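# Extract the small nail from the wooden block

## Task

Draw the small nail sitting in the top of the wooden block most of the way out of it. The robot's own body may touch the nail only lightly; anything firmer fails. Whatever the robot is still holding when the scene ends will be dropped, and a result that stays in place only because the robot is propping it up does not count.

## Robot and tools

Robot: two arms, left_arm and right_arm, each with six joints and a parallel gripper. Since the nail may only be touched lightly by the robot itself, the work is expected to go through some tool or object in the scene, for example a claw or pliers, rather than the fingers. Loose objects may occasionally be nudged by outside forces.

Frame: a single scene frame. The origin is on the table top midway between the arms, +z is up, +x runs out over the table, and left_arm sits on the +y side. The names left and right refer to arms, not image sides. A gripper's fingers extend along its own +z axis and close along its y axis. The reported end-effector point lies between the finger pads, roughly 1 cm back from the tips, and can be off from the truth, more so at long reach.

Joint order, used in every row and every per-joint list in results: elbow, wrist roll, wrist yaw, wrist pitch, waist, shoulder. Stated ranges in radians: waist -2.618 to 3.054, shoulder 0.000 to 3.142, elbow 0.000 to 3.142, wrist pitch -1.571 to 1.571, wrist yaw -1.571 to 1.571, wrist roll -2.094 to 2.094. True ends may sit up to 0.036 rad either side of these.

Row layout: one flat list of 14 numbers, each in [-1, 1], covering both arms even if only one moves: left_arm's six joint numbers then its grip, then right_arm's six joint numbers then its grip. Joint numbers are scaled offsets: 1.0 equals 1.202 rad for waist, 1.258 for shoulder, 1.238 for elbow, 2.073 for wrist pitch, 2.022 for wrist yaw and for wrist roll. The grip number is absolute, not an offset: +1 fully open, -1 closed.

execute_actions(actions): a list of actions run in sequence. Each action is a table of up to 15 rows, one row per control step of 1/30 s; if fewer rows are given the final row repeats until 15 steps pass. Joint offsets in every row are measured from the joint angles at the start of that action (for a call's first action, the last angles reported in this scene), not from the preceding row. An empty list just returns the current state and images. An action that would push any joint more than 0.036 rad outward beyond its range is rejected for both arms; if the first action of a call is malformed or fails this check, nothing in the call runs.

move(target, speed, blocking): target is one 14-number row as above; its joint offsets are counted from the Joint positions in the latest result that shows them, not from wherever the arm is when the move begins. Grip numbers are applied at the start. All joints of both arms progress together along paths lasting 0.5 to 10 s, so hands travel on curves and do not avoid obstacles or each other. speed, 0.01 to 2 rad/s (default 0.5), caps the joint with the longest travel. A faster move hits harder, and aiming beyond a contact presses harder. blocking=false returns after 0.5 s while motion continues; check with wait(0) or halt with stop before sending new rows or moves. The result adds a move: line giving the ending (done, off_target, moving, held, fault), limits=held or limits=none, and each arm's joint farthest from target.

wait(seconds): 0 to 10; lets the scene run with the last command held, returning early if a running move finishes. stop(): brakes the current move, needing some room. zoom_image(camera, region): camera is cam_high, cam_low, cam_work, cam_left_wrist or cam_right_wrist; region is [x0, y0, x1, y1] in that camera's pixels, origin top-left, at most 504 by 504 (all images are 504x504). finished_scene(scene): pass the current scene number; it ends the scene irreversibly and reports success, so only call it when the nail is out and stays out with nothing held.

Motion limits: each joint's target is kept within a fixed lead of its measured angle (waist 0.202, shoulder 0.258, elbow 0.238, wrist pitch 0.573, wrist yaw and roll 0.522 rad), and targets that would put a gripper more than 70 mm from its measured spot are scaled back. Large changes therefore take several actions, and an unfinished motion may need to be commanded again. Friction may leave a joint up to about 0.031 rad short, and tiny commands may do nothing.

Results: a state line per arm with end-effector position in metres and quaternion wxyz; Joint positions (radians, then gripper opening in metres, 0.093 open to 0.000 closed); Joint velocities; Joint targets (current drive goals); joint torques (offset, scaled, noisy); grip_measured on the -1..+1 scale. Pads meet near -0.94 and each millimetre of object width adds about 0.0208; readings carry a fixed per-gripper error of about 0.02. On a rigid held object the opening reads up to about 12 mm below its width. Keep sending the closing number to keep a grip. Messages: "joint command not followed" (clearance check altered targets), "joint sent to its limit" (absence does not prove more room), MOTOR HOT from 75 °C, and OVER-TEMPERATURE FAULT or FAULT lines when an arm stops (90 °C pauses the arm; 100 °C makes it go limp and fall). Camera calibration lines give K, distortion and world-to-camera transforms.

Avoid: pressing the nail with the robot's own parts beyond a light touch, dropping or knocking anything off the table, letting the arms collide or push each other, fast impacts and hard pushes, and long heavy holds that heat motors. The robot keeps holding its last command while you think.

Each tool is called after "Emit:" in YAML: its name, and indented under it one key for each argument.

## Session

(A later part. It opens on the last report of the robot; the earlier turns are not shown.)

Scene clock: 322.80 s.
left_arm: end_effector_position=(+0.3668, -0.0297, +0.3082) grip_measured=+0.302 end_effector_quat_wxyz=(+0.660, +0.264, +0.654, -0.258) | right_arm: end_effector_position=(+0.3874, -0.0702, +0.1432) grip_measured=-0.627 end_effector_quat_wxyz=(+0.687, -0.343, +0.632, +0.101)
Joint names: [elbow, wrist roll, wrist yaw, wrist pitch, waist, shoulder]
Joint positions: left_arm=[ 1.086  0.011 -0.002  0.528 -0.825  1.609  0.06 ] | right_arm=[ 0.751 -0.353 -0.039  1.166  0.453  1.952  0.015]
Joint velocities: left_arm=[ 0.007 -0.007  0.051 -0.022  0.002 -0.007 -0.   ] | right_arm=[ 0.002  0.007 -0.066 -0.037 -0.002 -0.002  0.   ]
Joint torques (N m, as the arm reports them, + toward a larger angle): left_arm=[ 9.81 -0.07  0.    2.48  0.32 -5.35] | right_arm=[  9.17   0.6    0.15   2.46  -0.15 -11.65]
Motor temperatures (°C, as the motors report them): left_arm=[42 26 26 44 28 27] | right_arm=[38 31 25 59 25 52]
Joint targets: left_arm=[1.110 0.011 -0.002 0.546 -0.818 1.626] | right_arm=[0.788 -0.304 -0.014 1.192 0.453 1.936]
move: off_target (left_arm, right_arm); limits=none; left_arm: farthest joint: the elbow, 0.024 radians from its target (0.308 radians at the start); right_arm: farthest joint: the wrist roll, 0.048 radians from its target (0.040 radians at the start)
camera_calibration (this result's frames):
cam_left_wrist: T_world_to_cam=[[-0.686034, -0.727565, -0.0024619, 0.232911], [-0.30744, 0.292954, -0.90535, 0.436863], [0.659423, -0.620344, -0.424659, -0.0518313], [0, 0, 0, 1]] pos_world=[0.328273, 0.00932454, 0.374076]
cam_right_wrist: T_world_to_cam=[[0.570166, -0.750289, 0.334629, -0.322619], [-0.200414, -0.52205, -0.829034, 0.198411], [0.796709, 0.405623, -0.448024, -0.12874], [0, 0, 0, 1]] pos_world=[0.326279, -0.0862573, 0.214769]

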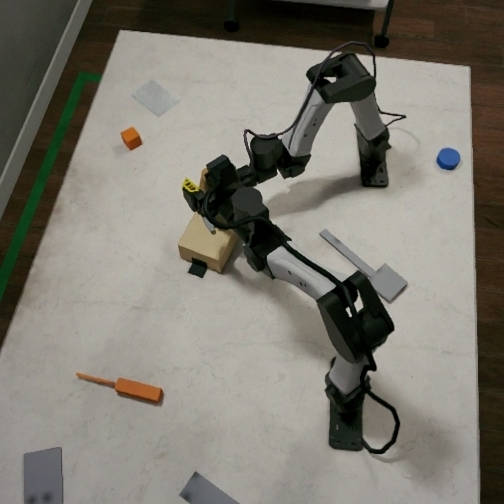

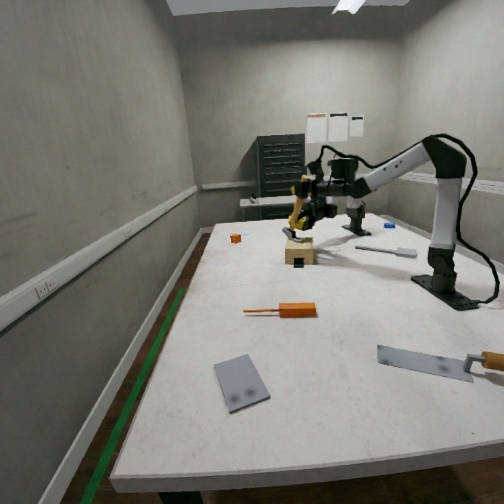

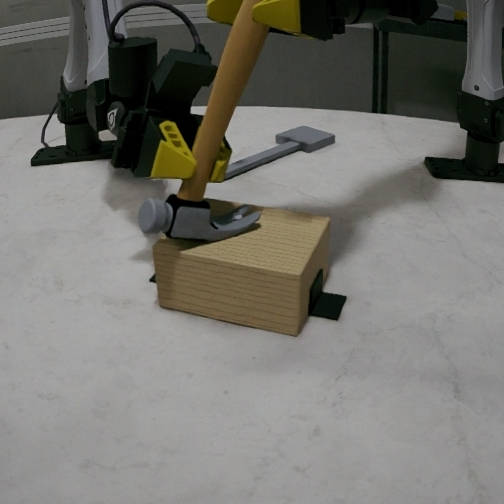

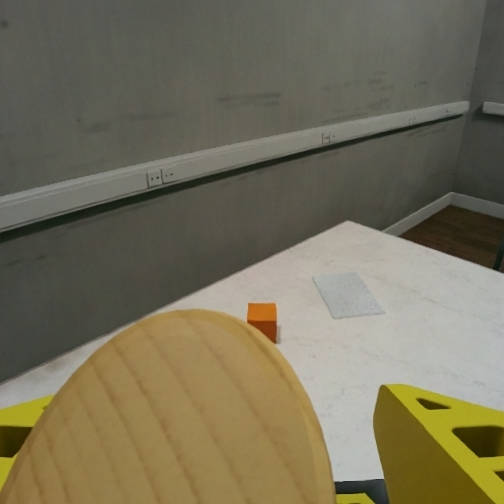

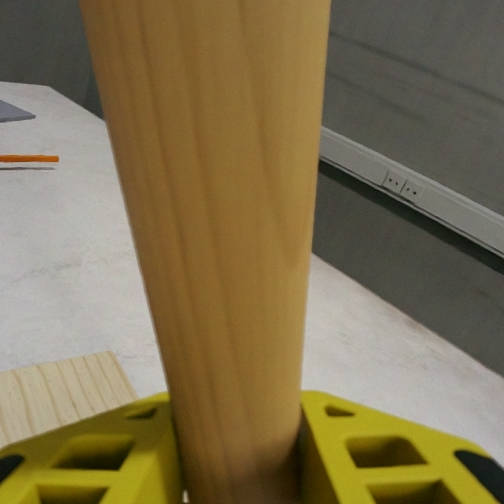

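Emit:
execute_actions:
  actions:
    - [[0.015,0,0,0,0.014,0,0.3,0.03,0.024,0.012,0.012,0,-0.0127,-1],[0.015,0,0,0,0.014,0,0.1,0.03,0.024,0.012,0.012,0,-0.0127,-1],[0.015,0,0,0,0.014,0,-0.1,0.03,0.024,0.012,0.012,0,-0.0127,-1],[0.015,0,0,0,0.014,0,-0.1,0.03,0.024,0.012,0.012,0,-0.0127,-1],[0.015,0,0,0,0.014,0,-0.2,0.03,0.024,0.012,0.012,0,-0.0127,-1],[0.015,0,0,0,0.014,0,-0.3,0.03,0.024,0.012,0.012,0,-0.0127,-1],[0.015,0,0,0,0.014,0,-1,0.03,0.024,0.012,0.012,0,-0.0127,-1]]

Emit:
move:
  target: [0.09,0,0,-0.012,-0.01,0.10,-1, 0.03,0.09,0.012,0.012,-0.01,-0.0127,-1]
  speed: 0.12

Emit:
zoom_image:
  camera: "cam_work"
  region: [140, 150, 280, 290]

Scene clock: 337.10 s.
left_arm: end_effector_position=(+0.3656, -0.0309, +0.3084) grip_measured=-0.618 end_effector_quat_wxyz=(+0.654, +0.261, +0.655, -0.274) | right_arm: end_effector_position=(+0.3878, -0.0692, +0.1432) grip_measured=-0.627 end_effector_quat_wxyz=(+0.686, -0.345, +0.632, +0.102)
Joint names: [elbow, wrist roll, wrist yaw, wrist pitch, waist, shoulder]
Joint positions: left_arm=[ 1.086 -0.017  0.024  0.53  -0.82   1.609  0.016] | right_arm=[ 0.755 -0.353 -0.042  1.159  0.454  1.952  0.015]
Joint velocities: left_arm=[ 0.017  0.037 -0.007  0.007  0.007 -0.002 -0.001] | right_arm=[-0.012 -0.007  0.007 -0.037  0.002  0.007 -0.001]
Joint torques (N m, as the arm reports them, + toward a larger angle): left_arm=[ 9.36  0.17 -0.25  2.31  0.64 -6.54] | right_arm=[  9.01   0.59   0.22   2.51  -0.09 -11.68]
Motor temperatures (°C, as the motors report them): left_arm=[43 26 26 45 28 29] | right_arm=[39 29 25 58 25 53]
Joint targets: left_arm=[1.105 0.011 -0.002 0.528 -0.808 1.609] | right_arm=[0.788 -0.305 -0.015 1.191 0.453 1.936]
camera_calibration (this result's frames):
cam_left_wrist: T_world_to_cam=[[-0.700774, -0.712924, 0.025602, 0.228347], [-0.318354, 0.280408, -0.905551, 0.440766], [0.63841, -0.642737, -0.423465, -0.0450572], [0, 0, 0, 1]] pos_world=[0.329104, 0.0102397, 0.374209]
cam_right_wrist: T_world_to_cam=[[0.573204, -0.748065, 0.334419, -0.323054], [-0.200685, -0.523853, -0.827831, 0.198852], [0.794457, 0.407403, -0.4504, -0.128117], [0, 0, 0, 1]] pos_world=[0.326866, -0.0853002, 0.214947]

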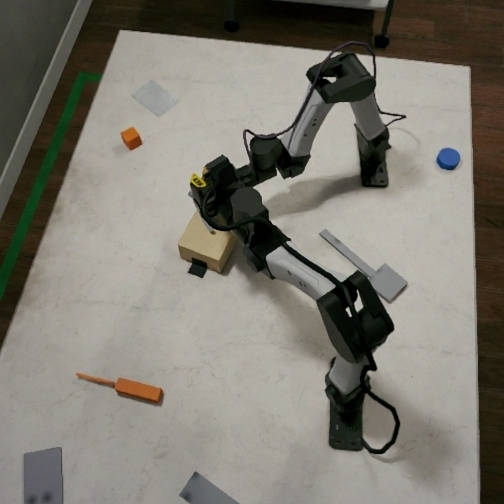

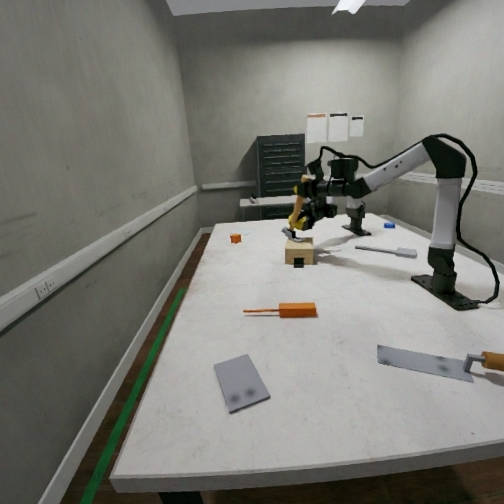

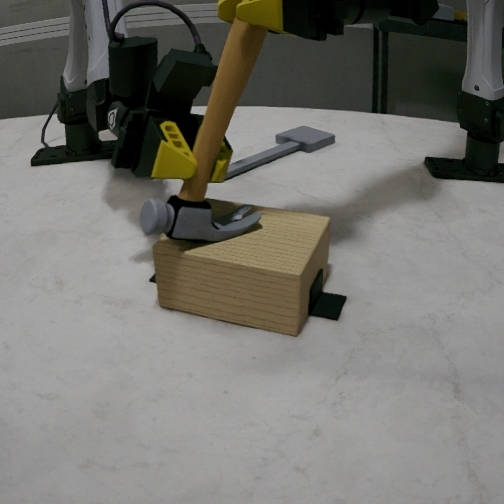

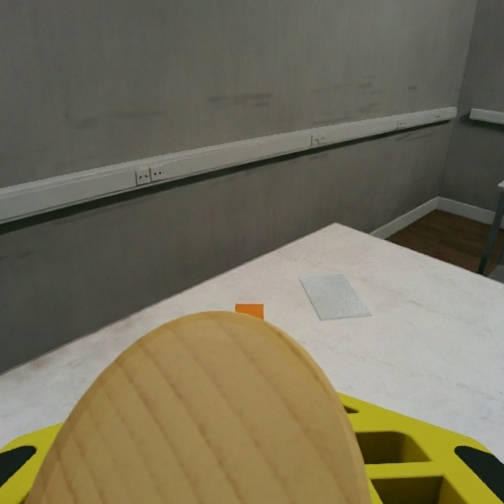

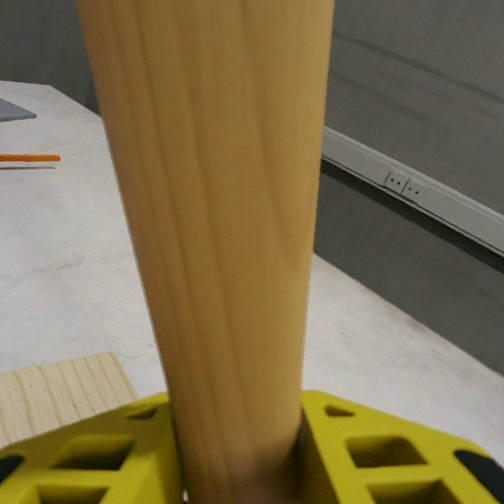

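Scene clock: 338.93 s.
left_arm: end_effector_position=(+0.3711, -0.0424, +0.3081) grip_measured=-0.618 end_effector_quat_wxyz=(+0.644, +0.274, +0.660, -0.272) | right_arm: end_effector_position=(+0.3898, -0.0720, +0.1428) grip_measured=-0.627 end_effector_quat_wxyz=(+0.682, -0.320, +0.646, +0.124)
Joint names: [elbow, wrist roll, wrist yaw, wrist pitch, waist, shoulder]
Joint positions: left_arm=[ 1.154 -0.006  0.034  0.472 -0.826  1.647  0.016] | right_arm=[ 0.755 -0.282 -0.043  1.157  0.446  1.952  0.015]
Joint velocities: left_arm=[ 0.002  0.037 -0.037 -0.022 -0.012 -0.012 -0.   ] | right_arm=[-0.017 -0.037  0.022  0.007  0.007 -0.002  0.001]
Joint torques (N m, as the arm reports them, + toward a larger angle): left_arm=[11.4  -0.16 -0.11  2.65 -0.86 -0.88] | right_arm=[  9.31   1.27   0.19   2.47  -0.65 -11.78]
Motor temperatures (°C, as the motors report them): left_arm=[44 26 26 45 28 29] | right_arm=[39 29 25 58 25 53]
Joint targets: left_arm=[1.197 -0.017 0.023 0.504 -0.833 1.735] | right_arm=[0.792 -0.171 -0.017 1.184 0.442 1.936]
move: off_target (left_arm, right_arm); limits=none; left_arm: farthest joint: the shoulder, 0.087 radians from its target (0.125 radians at the start); right_arm: farthest joint: the wrist roll, 0.111 radians from its target (0.182 radians at the start)
camera_calibration (this result's frames):
cam_left_wrist: T_world_to_cam=[[-0.711914, -0.702105, 0.0150894, 0.231871], [-0.325119, 0.310463, -0.893258, 0.445406], [0.622476, -0.640828, -0.449291, -0.0421631], [0, 0, 0, 1]] pos_world=[0.336127, -0.00250412, 0.37542]
cam_right_wrist: T_world_to_cam=[[0.57981, -0.769997, 0.266318, -0.320599], [-0.242258, -0.475016, -0.845973, 0.219688], [0.777902, 0.425986, -0.461957, -0.1193], [0, 0, 0, 1]] pos_world=[0.331912, -0.091685, 0.21612]

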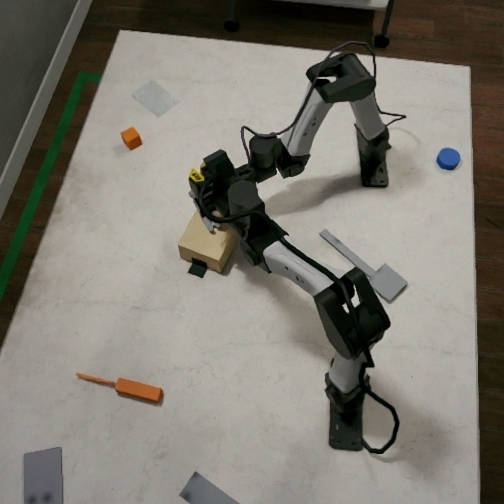

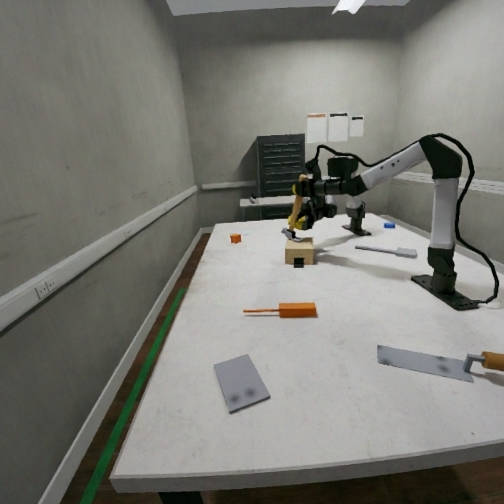

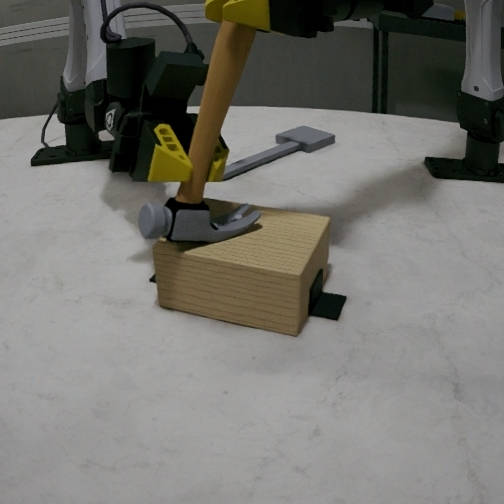

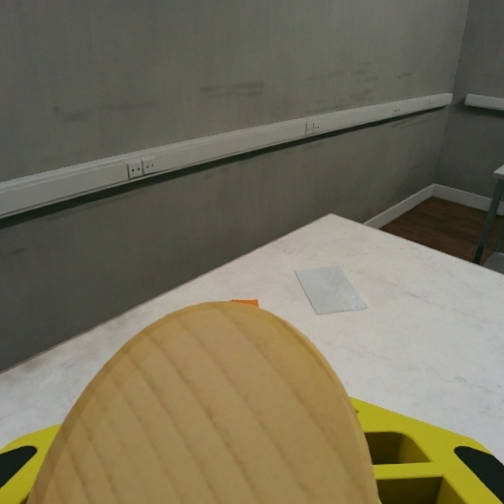

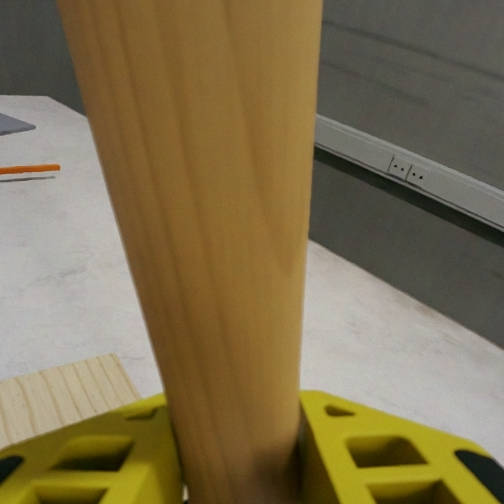

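Region (140, 150, 280, 290) of cam_work's 504x504 image, scaled by 3.600, with more detail than that image has.

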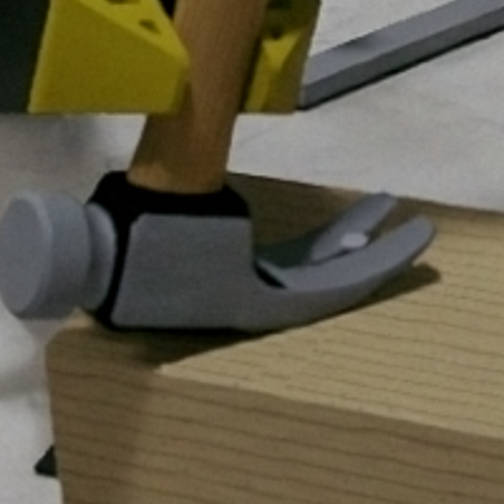

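Emit:
move:
  target: [0.187,0,0,0.005,-0.02,0.209,-1, 0.025,0.13,0.012,0.012,-0.02,-0.0127,-1]
  speed: 0.12

Emit:
zoom_image:
  camera: "cam_work"
  region: [140, 150, 280, 290]

Scene clock: 346.80 s.
left_arm: end_effector_position=(+0.3963, -0.0763, +0.3112) grip_measured=-0.618 end_effector_quat_wxyz=(+0.641, +0.289, +0.656, -0.273) | right_arm: end_effector_position=(+0.3969, -0.0836, +0.1393) grip_measured=-0.627 end_effector_quat_wxyz=(+0.666, -0.252, +0.680, +0.176)
Joint names: [elbow, wrist roll, wrist yaw, wrist pitch, waist, shoulder]
Joint positions: left_arm=[ 1.348  0.013  0.052  0.422 -0.833  1.798  0.016] | right_arm=[ 0.753 -0.099 -0.042  1.147  0.42   1.952  0.015]
Joint velocities: left_arm=[-0.002 -0.051  0.037  0.007 -0.017 -0.012  0.   ] | right_arm=[-0.017  0.095  0.051 -0.081 -0.007  0.007 -0.001]
Joint torques (N m, as the arm reports them, + toward a larger angle): left_arm=[10.95 -0.21 -0.17  2.9  -1.65 -0.5 ] | right_arm=[  8.91   0.92   0.13   2.55   0.04 -11.67]
Motor temperatures (°C, as the motors report them): left_arm=[45 26 26 46 28 28] | right_arm=[39 29 25 58 25 53]
Joint targets: left_arm=[1.385 -0.006 0.034 0.482 -0.850 1.910] | right_arm=[0.786 -0.019 -0.019 1.182 0.422 1.936]
move: off_target (left_arm, right_arm); limits=none; left_arm: farthest joint: the shoulder, 0.112 radians from its target (0.262 radians at the start); right_arm: farthest joint: the wrist roll, 0.080 radians from its target (0.263 radians at the start)
camera_calibration (this result's frames):
cam_left_wrist: T_world_to_cam=[[-0.729997, -0.683444, -0.00287637, 0.240097], [-0.308944, 0.333736, -0.890603, 0.461484], [0.609637, -0.649249, -0.454772, -0.0719499], [0, 0, 0, 1]] pos_world=[0.361706, -0.0366343, 0.378969]
cam_right_wrist: T_world_to_cam=[[0.572179, -0.815526, 0.0867653, -0.308512], [-0.358042, -0.343574, -0.868195, 0.272938], [0.737846, 0.465698, -0.488579, -0.0985644], [0, 0, 0, 1]] pos_world=[0.346973, -0.111924, 0.215576]

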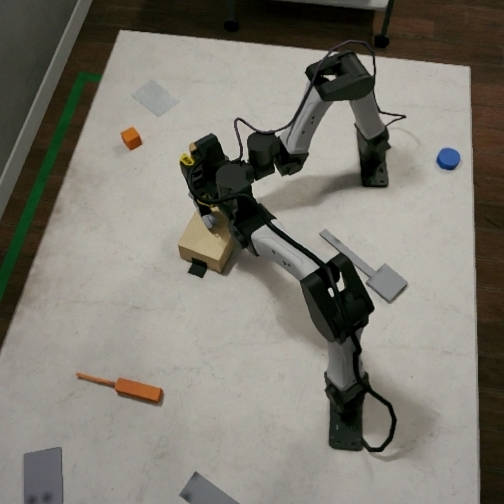

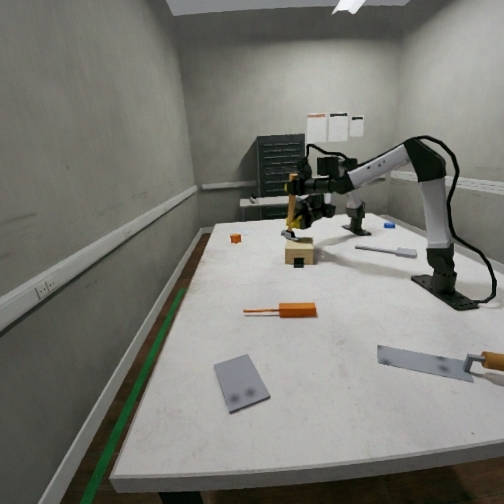

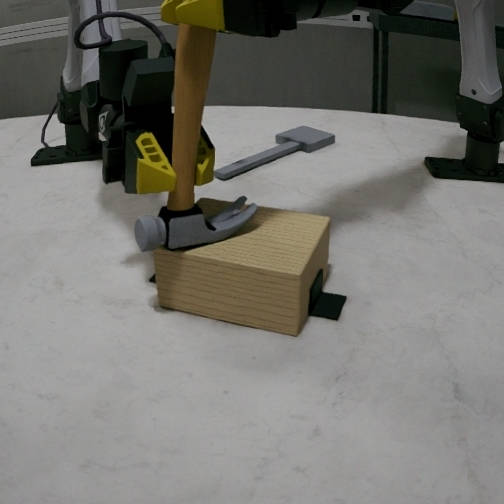

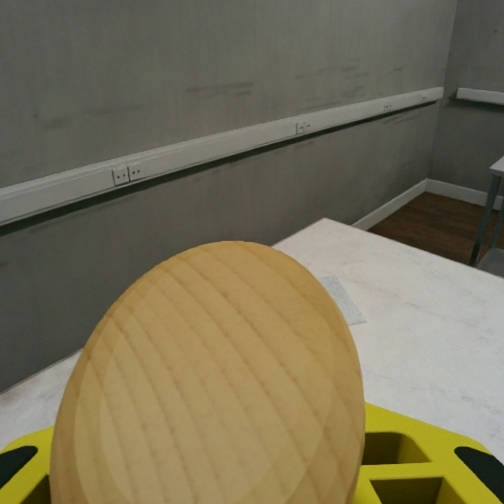

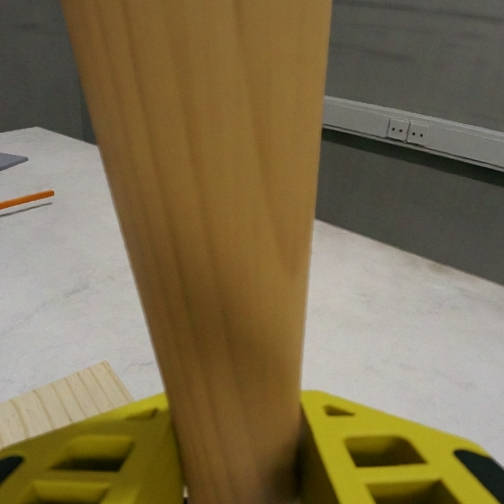

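Region (140, 150, 280, 290) of cam_work's 504x504 image, scaled by 3.600, with more detail than that image has.

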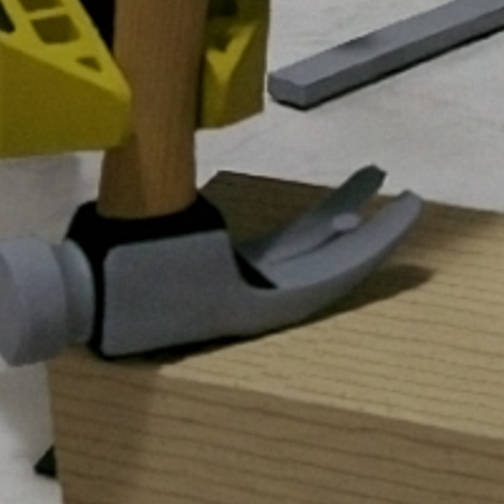

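Emit:
move:
  target: [0.199,0,0,0.015,-0.025,0.248,-1, 0.025,0.13,0.012,0.016,-0.018,-0.0127,-1]
  speed: 0.13

Emit:
zoom_image:
  camera: "cam_work"
  region: [140, 150, 280, 290]

Scene clock: 356.63 s.
left_arm: end_effector_position=(+0.4302, -0.1277, +0.3128) grip_measured=-0.618 end_effector_quat_wxyz=(+0.667, +0.287, +0.618, -0.300) | right_arm: end_effector_position=(+0.4072, -0.0998, +0.1386) grip_measured=-0.627 end_effector_quat_wxyz=(+0.644, -0.143, +0.712, +0.241)
Joint names: [elbow, wrist roll, wrist yaw, wrist pitch, waist, shoulder]
Joint positions: left_arm=[ 1.595  0.007  0.077  0.52  -0.848  2.045  0.016] | right_arm=[ 0.753  0.159 -0.015  1.144  0.391  1.952  0.015]
Joint velocities: left_arm=[ 0.002  0.007  0.037 -0.007  0.002  0.007  0.   ] | right_arm=[ 0.012  0.051 -0.007 -0.022 -0.012 -0.007 -0.001]
Joint torques (N m, as the arm reports them, + toward a larger angle): left_arm=[ 7.93  0.   -0.25  1.64 -1.55 -5.67] | right_arm=[  8.78   0.13  -0.03   2.61   0.69 -11.66]
Motor temperatures (°C, as the motors report them): left_arm=[47 26 26 47 28 28] | right_arm=[39 29 25 58 25 53]
Joint targets: left_arm=[1.594 0.013 0.052 0.453 -0.864 2.110] | right_arm=[0.784 0.164 -0.018 1.180 0.398 1.936]
move: off_target (left_arm, right_arm); limits=none; left_arm: farthest joint: the wrist pitch, 0.067 radians from its target (0.031 radians at the start); right_arm: farthest joint: the wrist pitch, 0.036 radians from its target (0.033 radians at the start)
camera_calibration (this result's frames):
cam_left_wrist: T_world_to_cam=[[-0.756397, -0.6541, -0.00409448, 0.245275], [-0.236055, 0.2788, -0.930886, 0.464713], [0.610034, -0.703153, -0.365287, -0.160393], [0, 0, 0, 1]] pos_world=[0.393068, -0.0819081, 0.37501]
cam_right_wrist: T_world_to_cam=[[0.508357, -0.844365, -0.169178, -0.268918], [-0.499583, -0.129152, -0.856584, 0.347939], [0.70142, 0.519969, -0.487485, -0.0788806], [0, 0, 0, 1]] pos_world=[0.365859, -0.141112, 0.214091]

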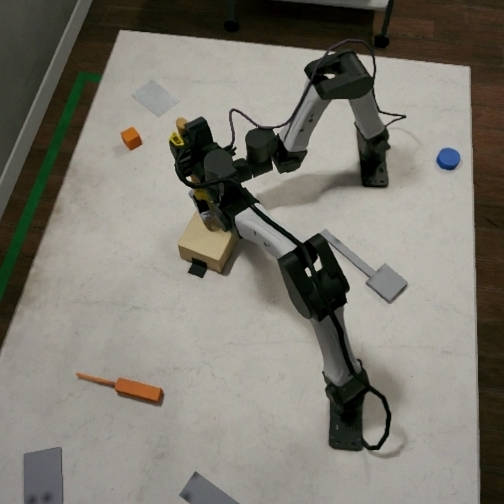

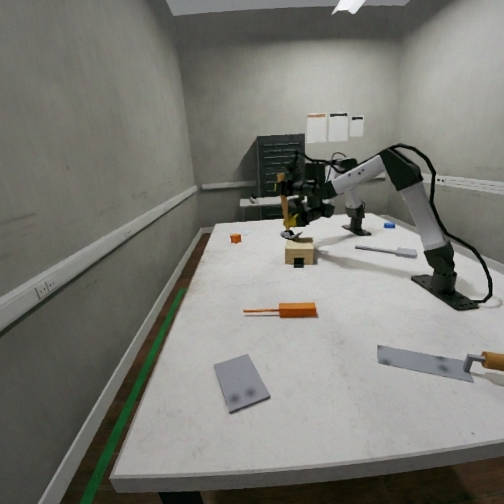

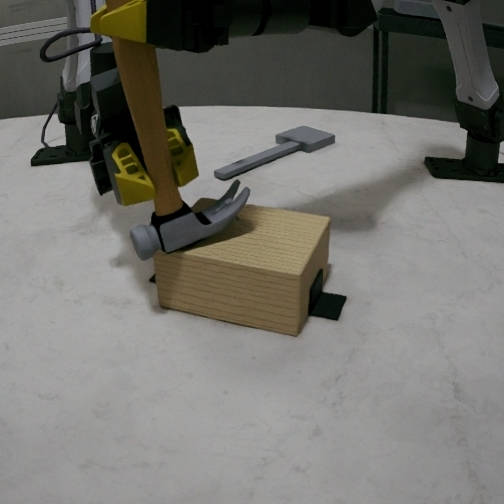

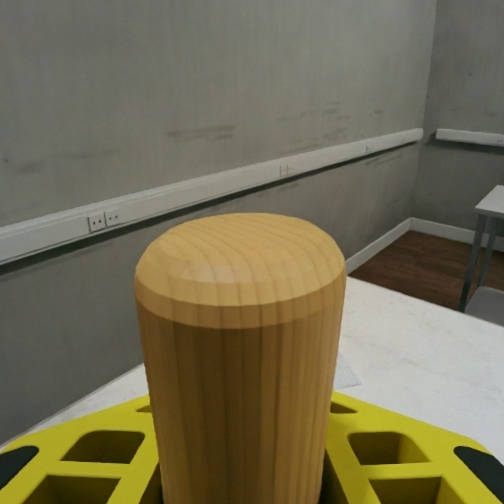

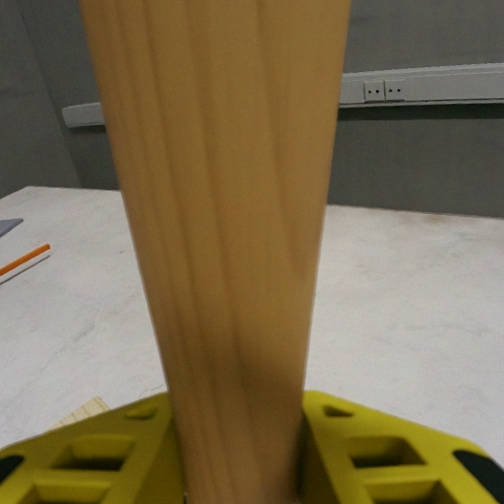

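Region (140, 150, 280, 290) of cam_work's 504x504 image, scaled by 3.600, with more detail than that image has.

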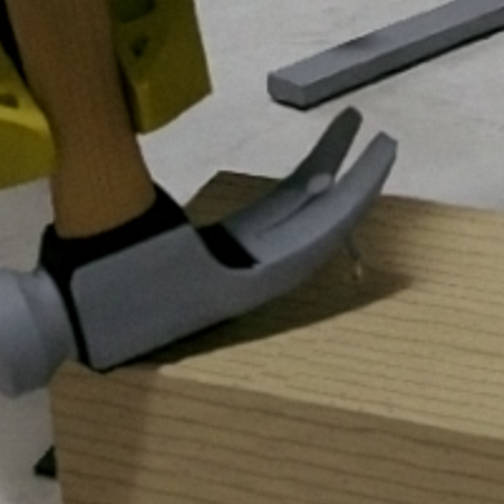

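Emit:
zoom_image:
  camera: "cam_work"
  region: [210, 180, 270, 240]

Region (210, 180, 270, 240) of cam_work's 504x504 image, scaled by 8.400, with more detail than that image has.

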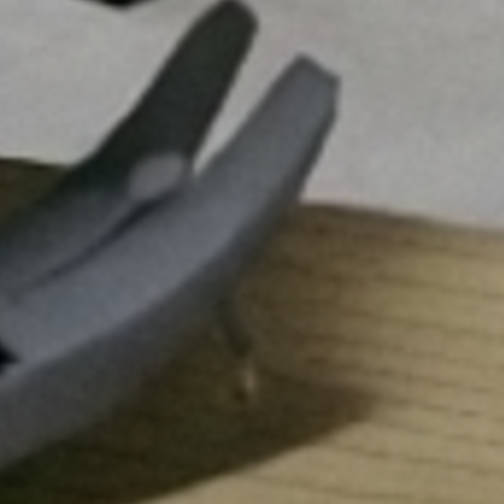

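Emit:
move:
  target: [0.065,0,0,-0.02,-0.015,0.07,-1, 0.025,0.04,0,0.017,0,-0.0127,-1]
  speed: 0.1

Emit:
zoom_image:
  camera: "cam_work"
  region: [210, 180, 270, 240]

Scene clock: 372.07 s.
left_arm: end_effector_position=(+0.4366, -0.1377, +0.3133) grip_measured=-0.618 end_effector_quat_wxyz=(+0.667, +0.292, +0.614, -0.305) | right_arm: end_effector_position=(+0.4092, -0.1031, +0.1386) grip_measured=-0.627 end_effector_quat_wxyz=(+0.638, -0.119, +0.717, +0.256)
Joint names: [elbow, wrist roll, wrist yaw, wrist pitch, waist, shoulder]
Joint positions: left_arm=[ 1.663  0.007  0.091  0.505 -0.849  2.092  0.016] | right_arm=[ 0.753  0.217 -0.01   1.144  0.385  1.952  0.015]
Joint velocities: left_arm=[ 0.002 -0.022 -0.022 -0.051 -0.022 -0.007 -0.001] | right_arm=[-0.002  0.066 -0.007 -0.007 -0.012 -0.012  0.   ]
Joint torques (N m, as the arm reports them, + toward a larger angle): left_arm=[ 9.07 -0.05 -0.14  2.03 -1.69 -7.59] | right_arm=[  8.72   0.28  -0.07   2.62   0.31 -11.57]
Motor temperatures (°C, as the motors report them): left_arm=[45 26 26 44 28 30] | right_arm=[39 28 25 58 25 53]
Joint targets: left_arm=[1.676 0.007 0.077 0.479 -0.866 2.134] | right_arm=[0.784 0.240 -0.016 1.179 0.390 1.936]
move: off_target (left_arm, right_arm); limits=none; left_arm: farthest joint: the shoulder, 0.041 radians from its target (0.088 radians at the start); right_arm: farthest joint: the wrist pitch, 0.035 radians from its target (0.035 radians at the start)
camera_calibration (this result's frames):
cam_left_wrist: T_world_to_cam=[[-0.765754, -0.64311, -0.00556846, 0.249625], [-0.22781, 0.279331, -0.932779, 0.466523], [0.601435, -0.71301, -0.360406, -0.170224], [0, 0, 0, 1]] pos_world=[0.399809, -0.0911493, 0.375203]
cam_right_wrist: T_world_to_cam=[[0.490495, -0.841921, -0.224907, -0.257494], [-0.526462, -0.0806167, -0.846368, 0.363109], [0.694444, 0.533544, -0.482781, -0.0749606], [0, 0, 0, 1]] pos_world=[0.369518, -0.147522, 0.213222]

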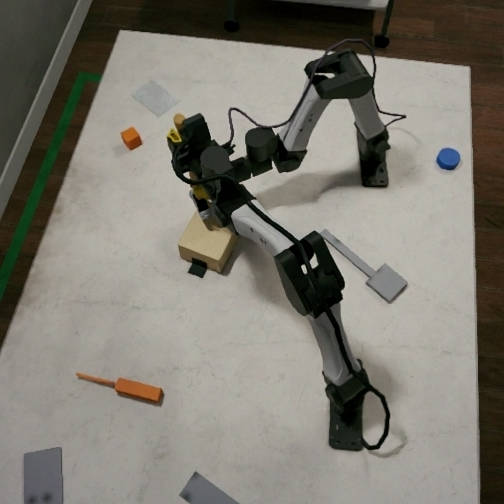

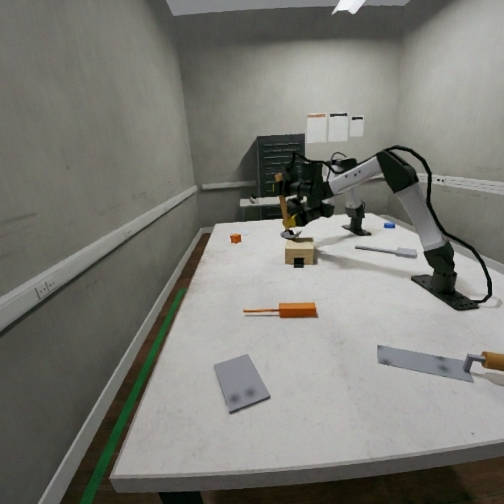

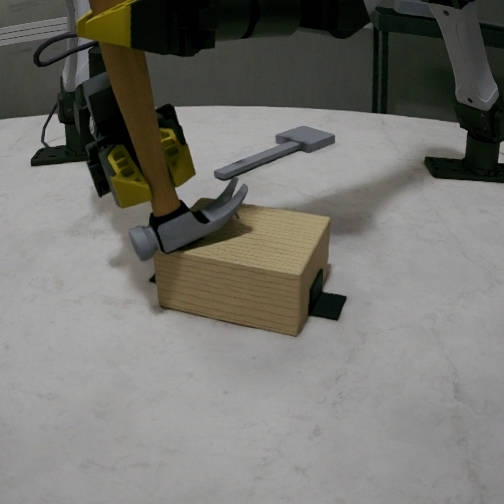

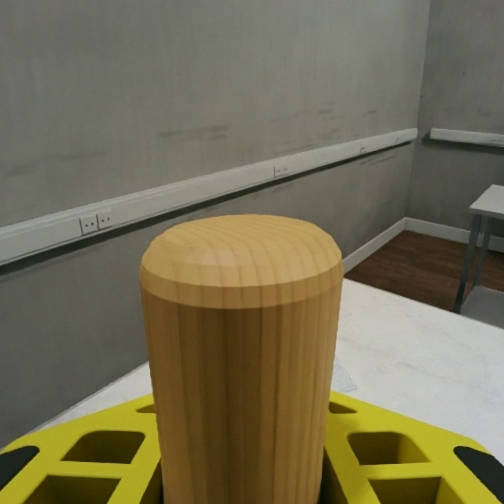

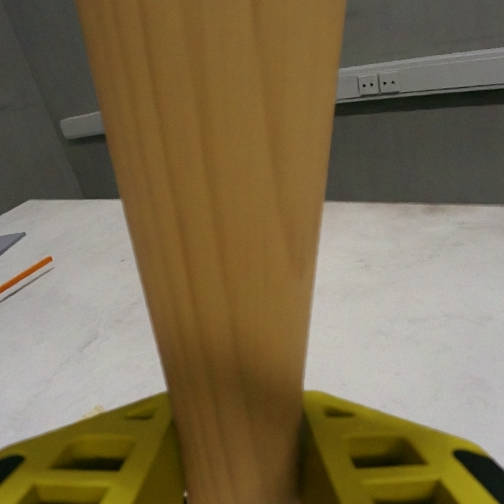

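Region (210, 180, 270, 240) of cam_work's 504x504 image, scaled by 8.400, with more detail than that image has.

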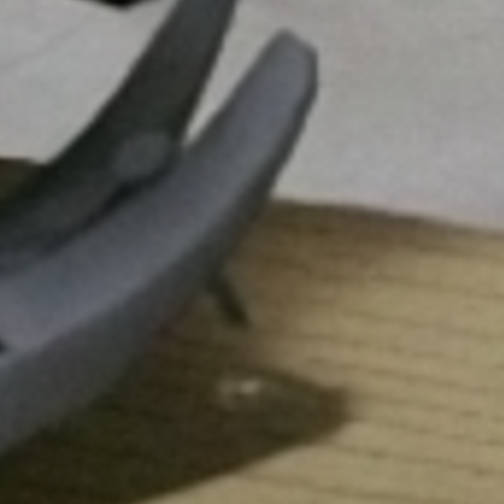

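Emit:
execute_actions:
  actions:
    - [[0,0,0,0,0,0,-1,0.025,0.005,0,0.03,0,-0.0127,-1],[0,0,0,0,0,0,-1,0.025,0.005,0,0.04,0,-0.0127,-1],[0,0,0,0,0,0,-1,0.025,0.005,0,0.05,0,-0.0127,-1],[0,0,0,0,0,0,0.3,0.025,0,0,0.055,0,-0.0127,-1]]

Emit:
move:
  target: [-0.75,0,-0.04,0,0,-0.7,0.3, 0.03,0,0,0.06,0,-0.0127,-1]
  speed: 0.7

Emit:
zoom_image:
  camera: "cam_work"
  region: [190, 160, 270, 240]

Scene clock: 386.67 s.
left_arm: end_effector_position=(+0.4362, -0.1380, +0.3134) grip_measured=+0.298 end_effector_quat_wxyz=(+0.666, +0.292, +0.614, -0.306) | right_arm: end_effector_position=(+0.4094, -0.1033, +0.1398) grip_measured=-0.627 end_effector_quat_wxyz=(+0.640, -0.119, +0.715, +0.256)
Joint names: [elbow, wrist roll, wrist yaw, wrist pitch, waist, shoulder]
Joint positions: left_arm=[ 1.663  0.007  0.094  0.505 -0.849  2.092  0.059] | right_arm=[ 0.753  0.216 -0.01   1.149  0.384  1.952  0.015]
Joint velocities: left_arm=[ 0.007  0.007 -0.051 -0.022 -0.017 -0.002  0.001] | right_arm=[-0.002 -0.022 -0.007 -0.037  0.002 -0.007 -0.   ]
Joint torques (N m, as the arm reports them, + toward a larger angle): left_arm=[  7.9   -0.05  -0.02   2.24  -0.36 -10.45] | right_arm=[  8.83  -0.01  -0.07   3.25   0.01 -11.69]
Motor temperatures (°C, as the motors report them): left_arm=[45 26 26 44 28 32] | right_arm=[39 28 25 59 25 54]
Joint targets: left_arm=[1.663 0.007 0.091 0.505 -0.849 2.092] | right_arm=[0.784 0.217 -0.010 1.258 0.385 1.936]
camera_calibration (this result's frames):
cam_left_wrist: T_world_to_cam=[[-0.767705, -0.640777, -0.00583353, 0.250367], [-0.226555, 0.279925, -0.932907, 0.46618], [0.599418, -0.714875, -0.360071, -0.169667], [0, 0, 0, 1]] pos_world=[0.399525, -0.0913564, 0.375271]
cam_right_wrist: T_world_to_cam=[[0.490936, -0.841858, -0.224182, -0.257749], [-0.52256, -0.0786595, -0.848966, 0.363176], [0.697075, 0.533937, -0.478538, -0.0760402], [0, 0, 0, 1]] pos_world=[0.369325, -0.14782, 0.214153]

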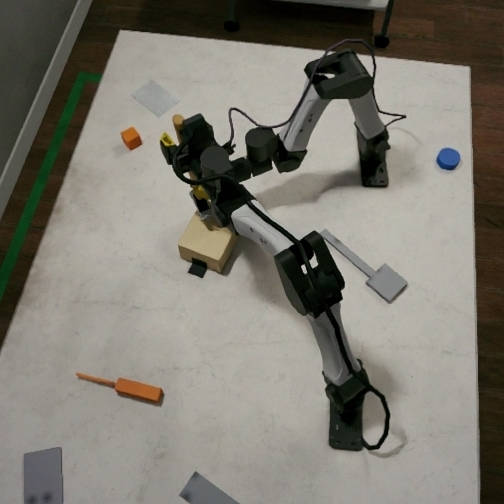

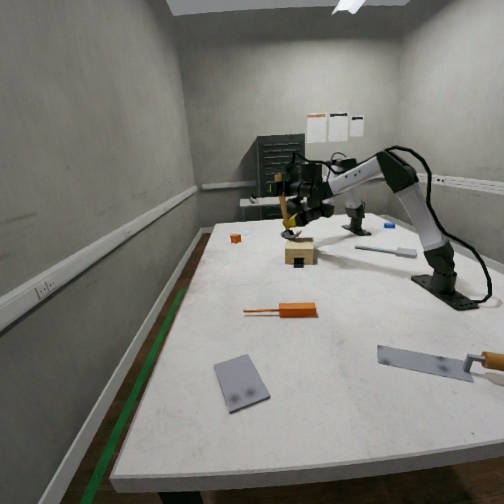

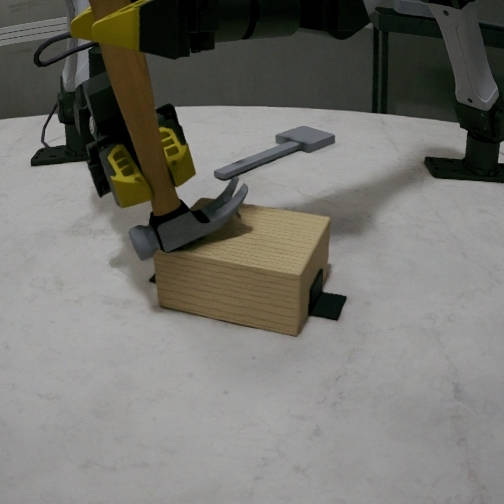

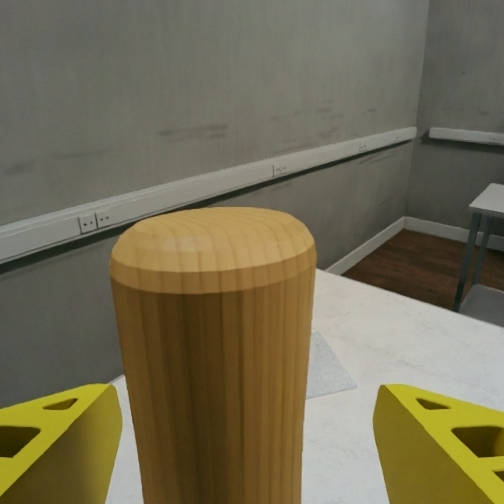

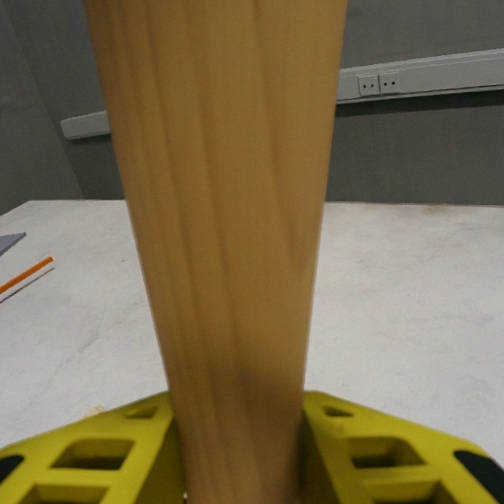

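Scene clock: 388.47 s.
left_arm: end_effector_position=(+0.2879, +0.0262, +0.3116) grip_measured=+0.298 end_effector_quat_wxyz=(+0.662, +0.274, +0.640, -0.277) | right_arm: end_effector_position=(+0.4094, -0.1033, +0.1400) grip_measured=-0.627 end_effector_quat_wxyz=(+0.640, -0.119, +0.715, +0.256)
Joint names: [elbow, wrist roll, wrist yaw, wrist pitch, waist, shoulder]
Joint positions: left_arm=[ 0.756  0.007  0.021  0.504 -0.849  1.229  0.059] | right_arm=[ 0.753  0.216 -0.01   1.15   0.384  1.952  0.015]
Joint velocities: left_arm=[-0.027  0.022 -0.037  0.022 -0.022 -0.037  0.001] | right_arm=[ 0.017  0.022  0.007  0.081  0.002 -0.002 -0.001]
Joint torques (N m, as the arm reports them, + toward a larger angle): left_arm=[ 6.23 -0.06 -0.1   2.31 -0.29 -4.63] | right_arm=[  9.38   0.02  -0.07   3.41  -0.02 -11.82]
Motor temperatures (°C, as the motors report them): left_arm=[45 26 26 44 28 32] | right_arm=[39 28 25 60 25 54]
Joint targets: left_arm=[0.734 0.007 0.013 0.505 -0.849 1.211] | right_arm=[0.790 0.216 -0.010 1.274 0.384 1.936]
move: off_target (left_arm, right_arm); limits=none; left_arm: farthest joint: the elbow, 0.022 radians from its target (0.928 radians at the start); right_arm: farthest joint: the wrist pitch, 0.123 radians from its target (0.124 radians at the start)
camera_calibration (this result's frames):
cam_left_wrist: T_world_to_cam=[[-0.718907, -0.695105, 0.000671043, 0.227071], [-0.279206, 0.287883, -0.916061, 0.394719], [0.636566, -0.65875, -0.401039, 0.0366085], [0, 0, 0, 1]] pos_world=[0.250147, 0.0683212, 0.376116]
cam_right_wrist: T_world_to_cam=[[0.491083, -0.841771, -0.224188, -0.257758], [-0.522003, -0.0783291, -0.84934, 0.363196], [0.697389, 0.534123, -0.477873, -0.0761623], [0, 0, 0, 1]] pos_world=[0.369284, -0.147844, 0.214295]

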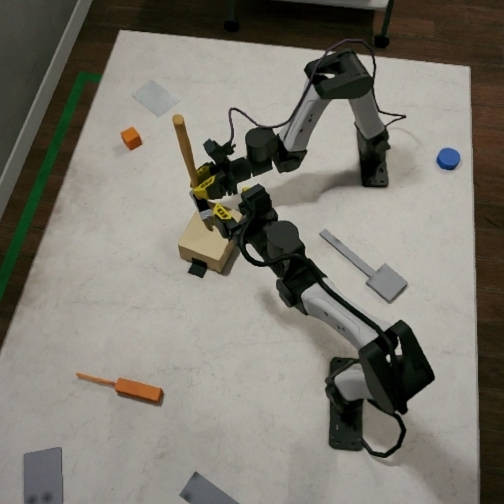

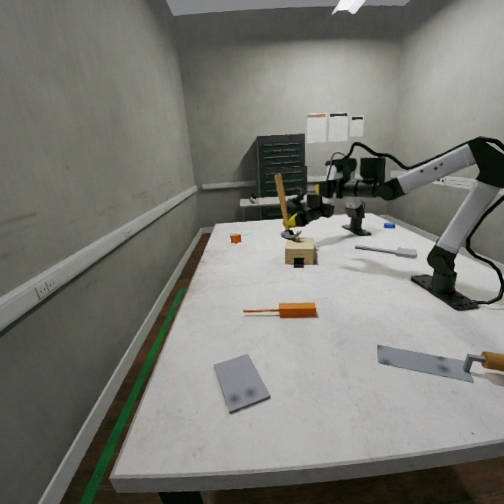

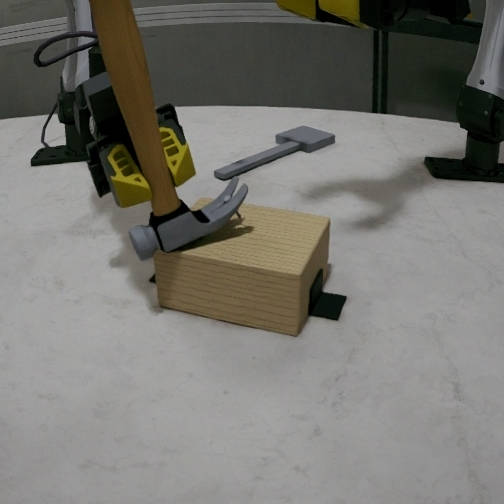

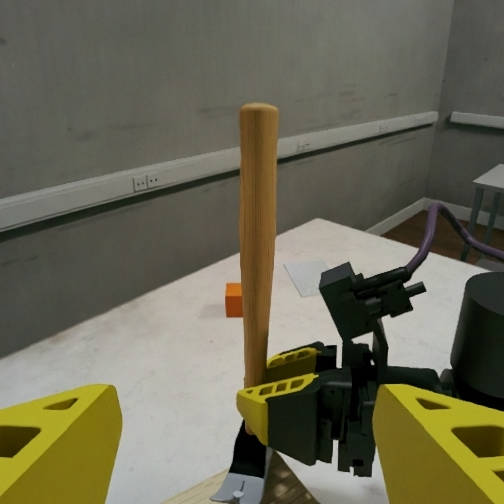

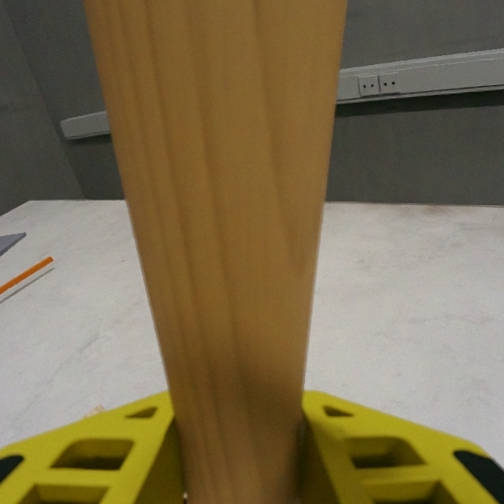

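Region (190, 160, 270, 240) of cam_work's 504x504 image, scaled by 6.300, with more detail than that image has.

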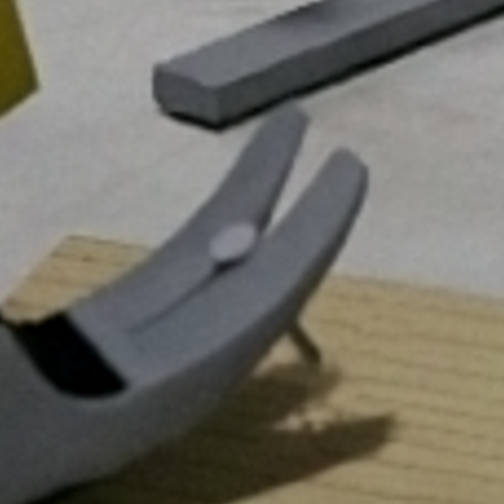

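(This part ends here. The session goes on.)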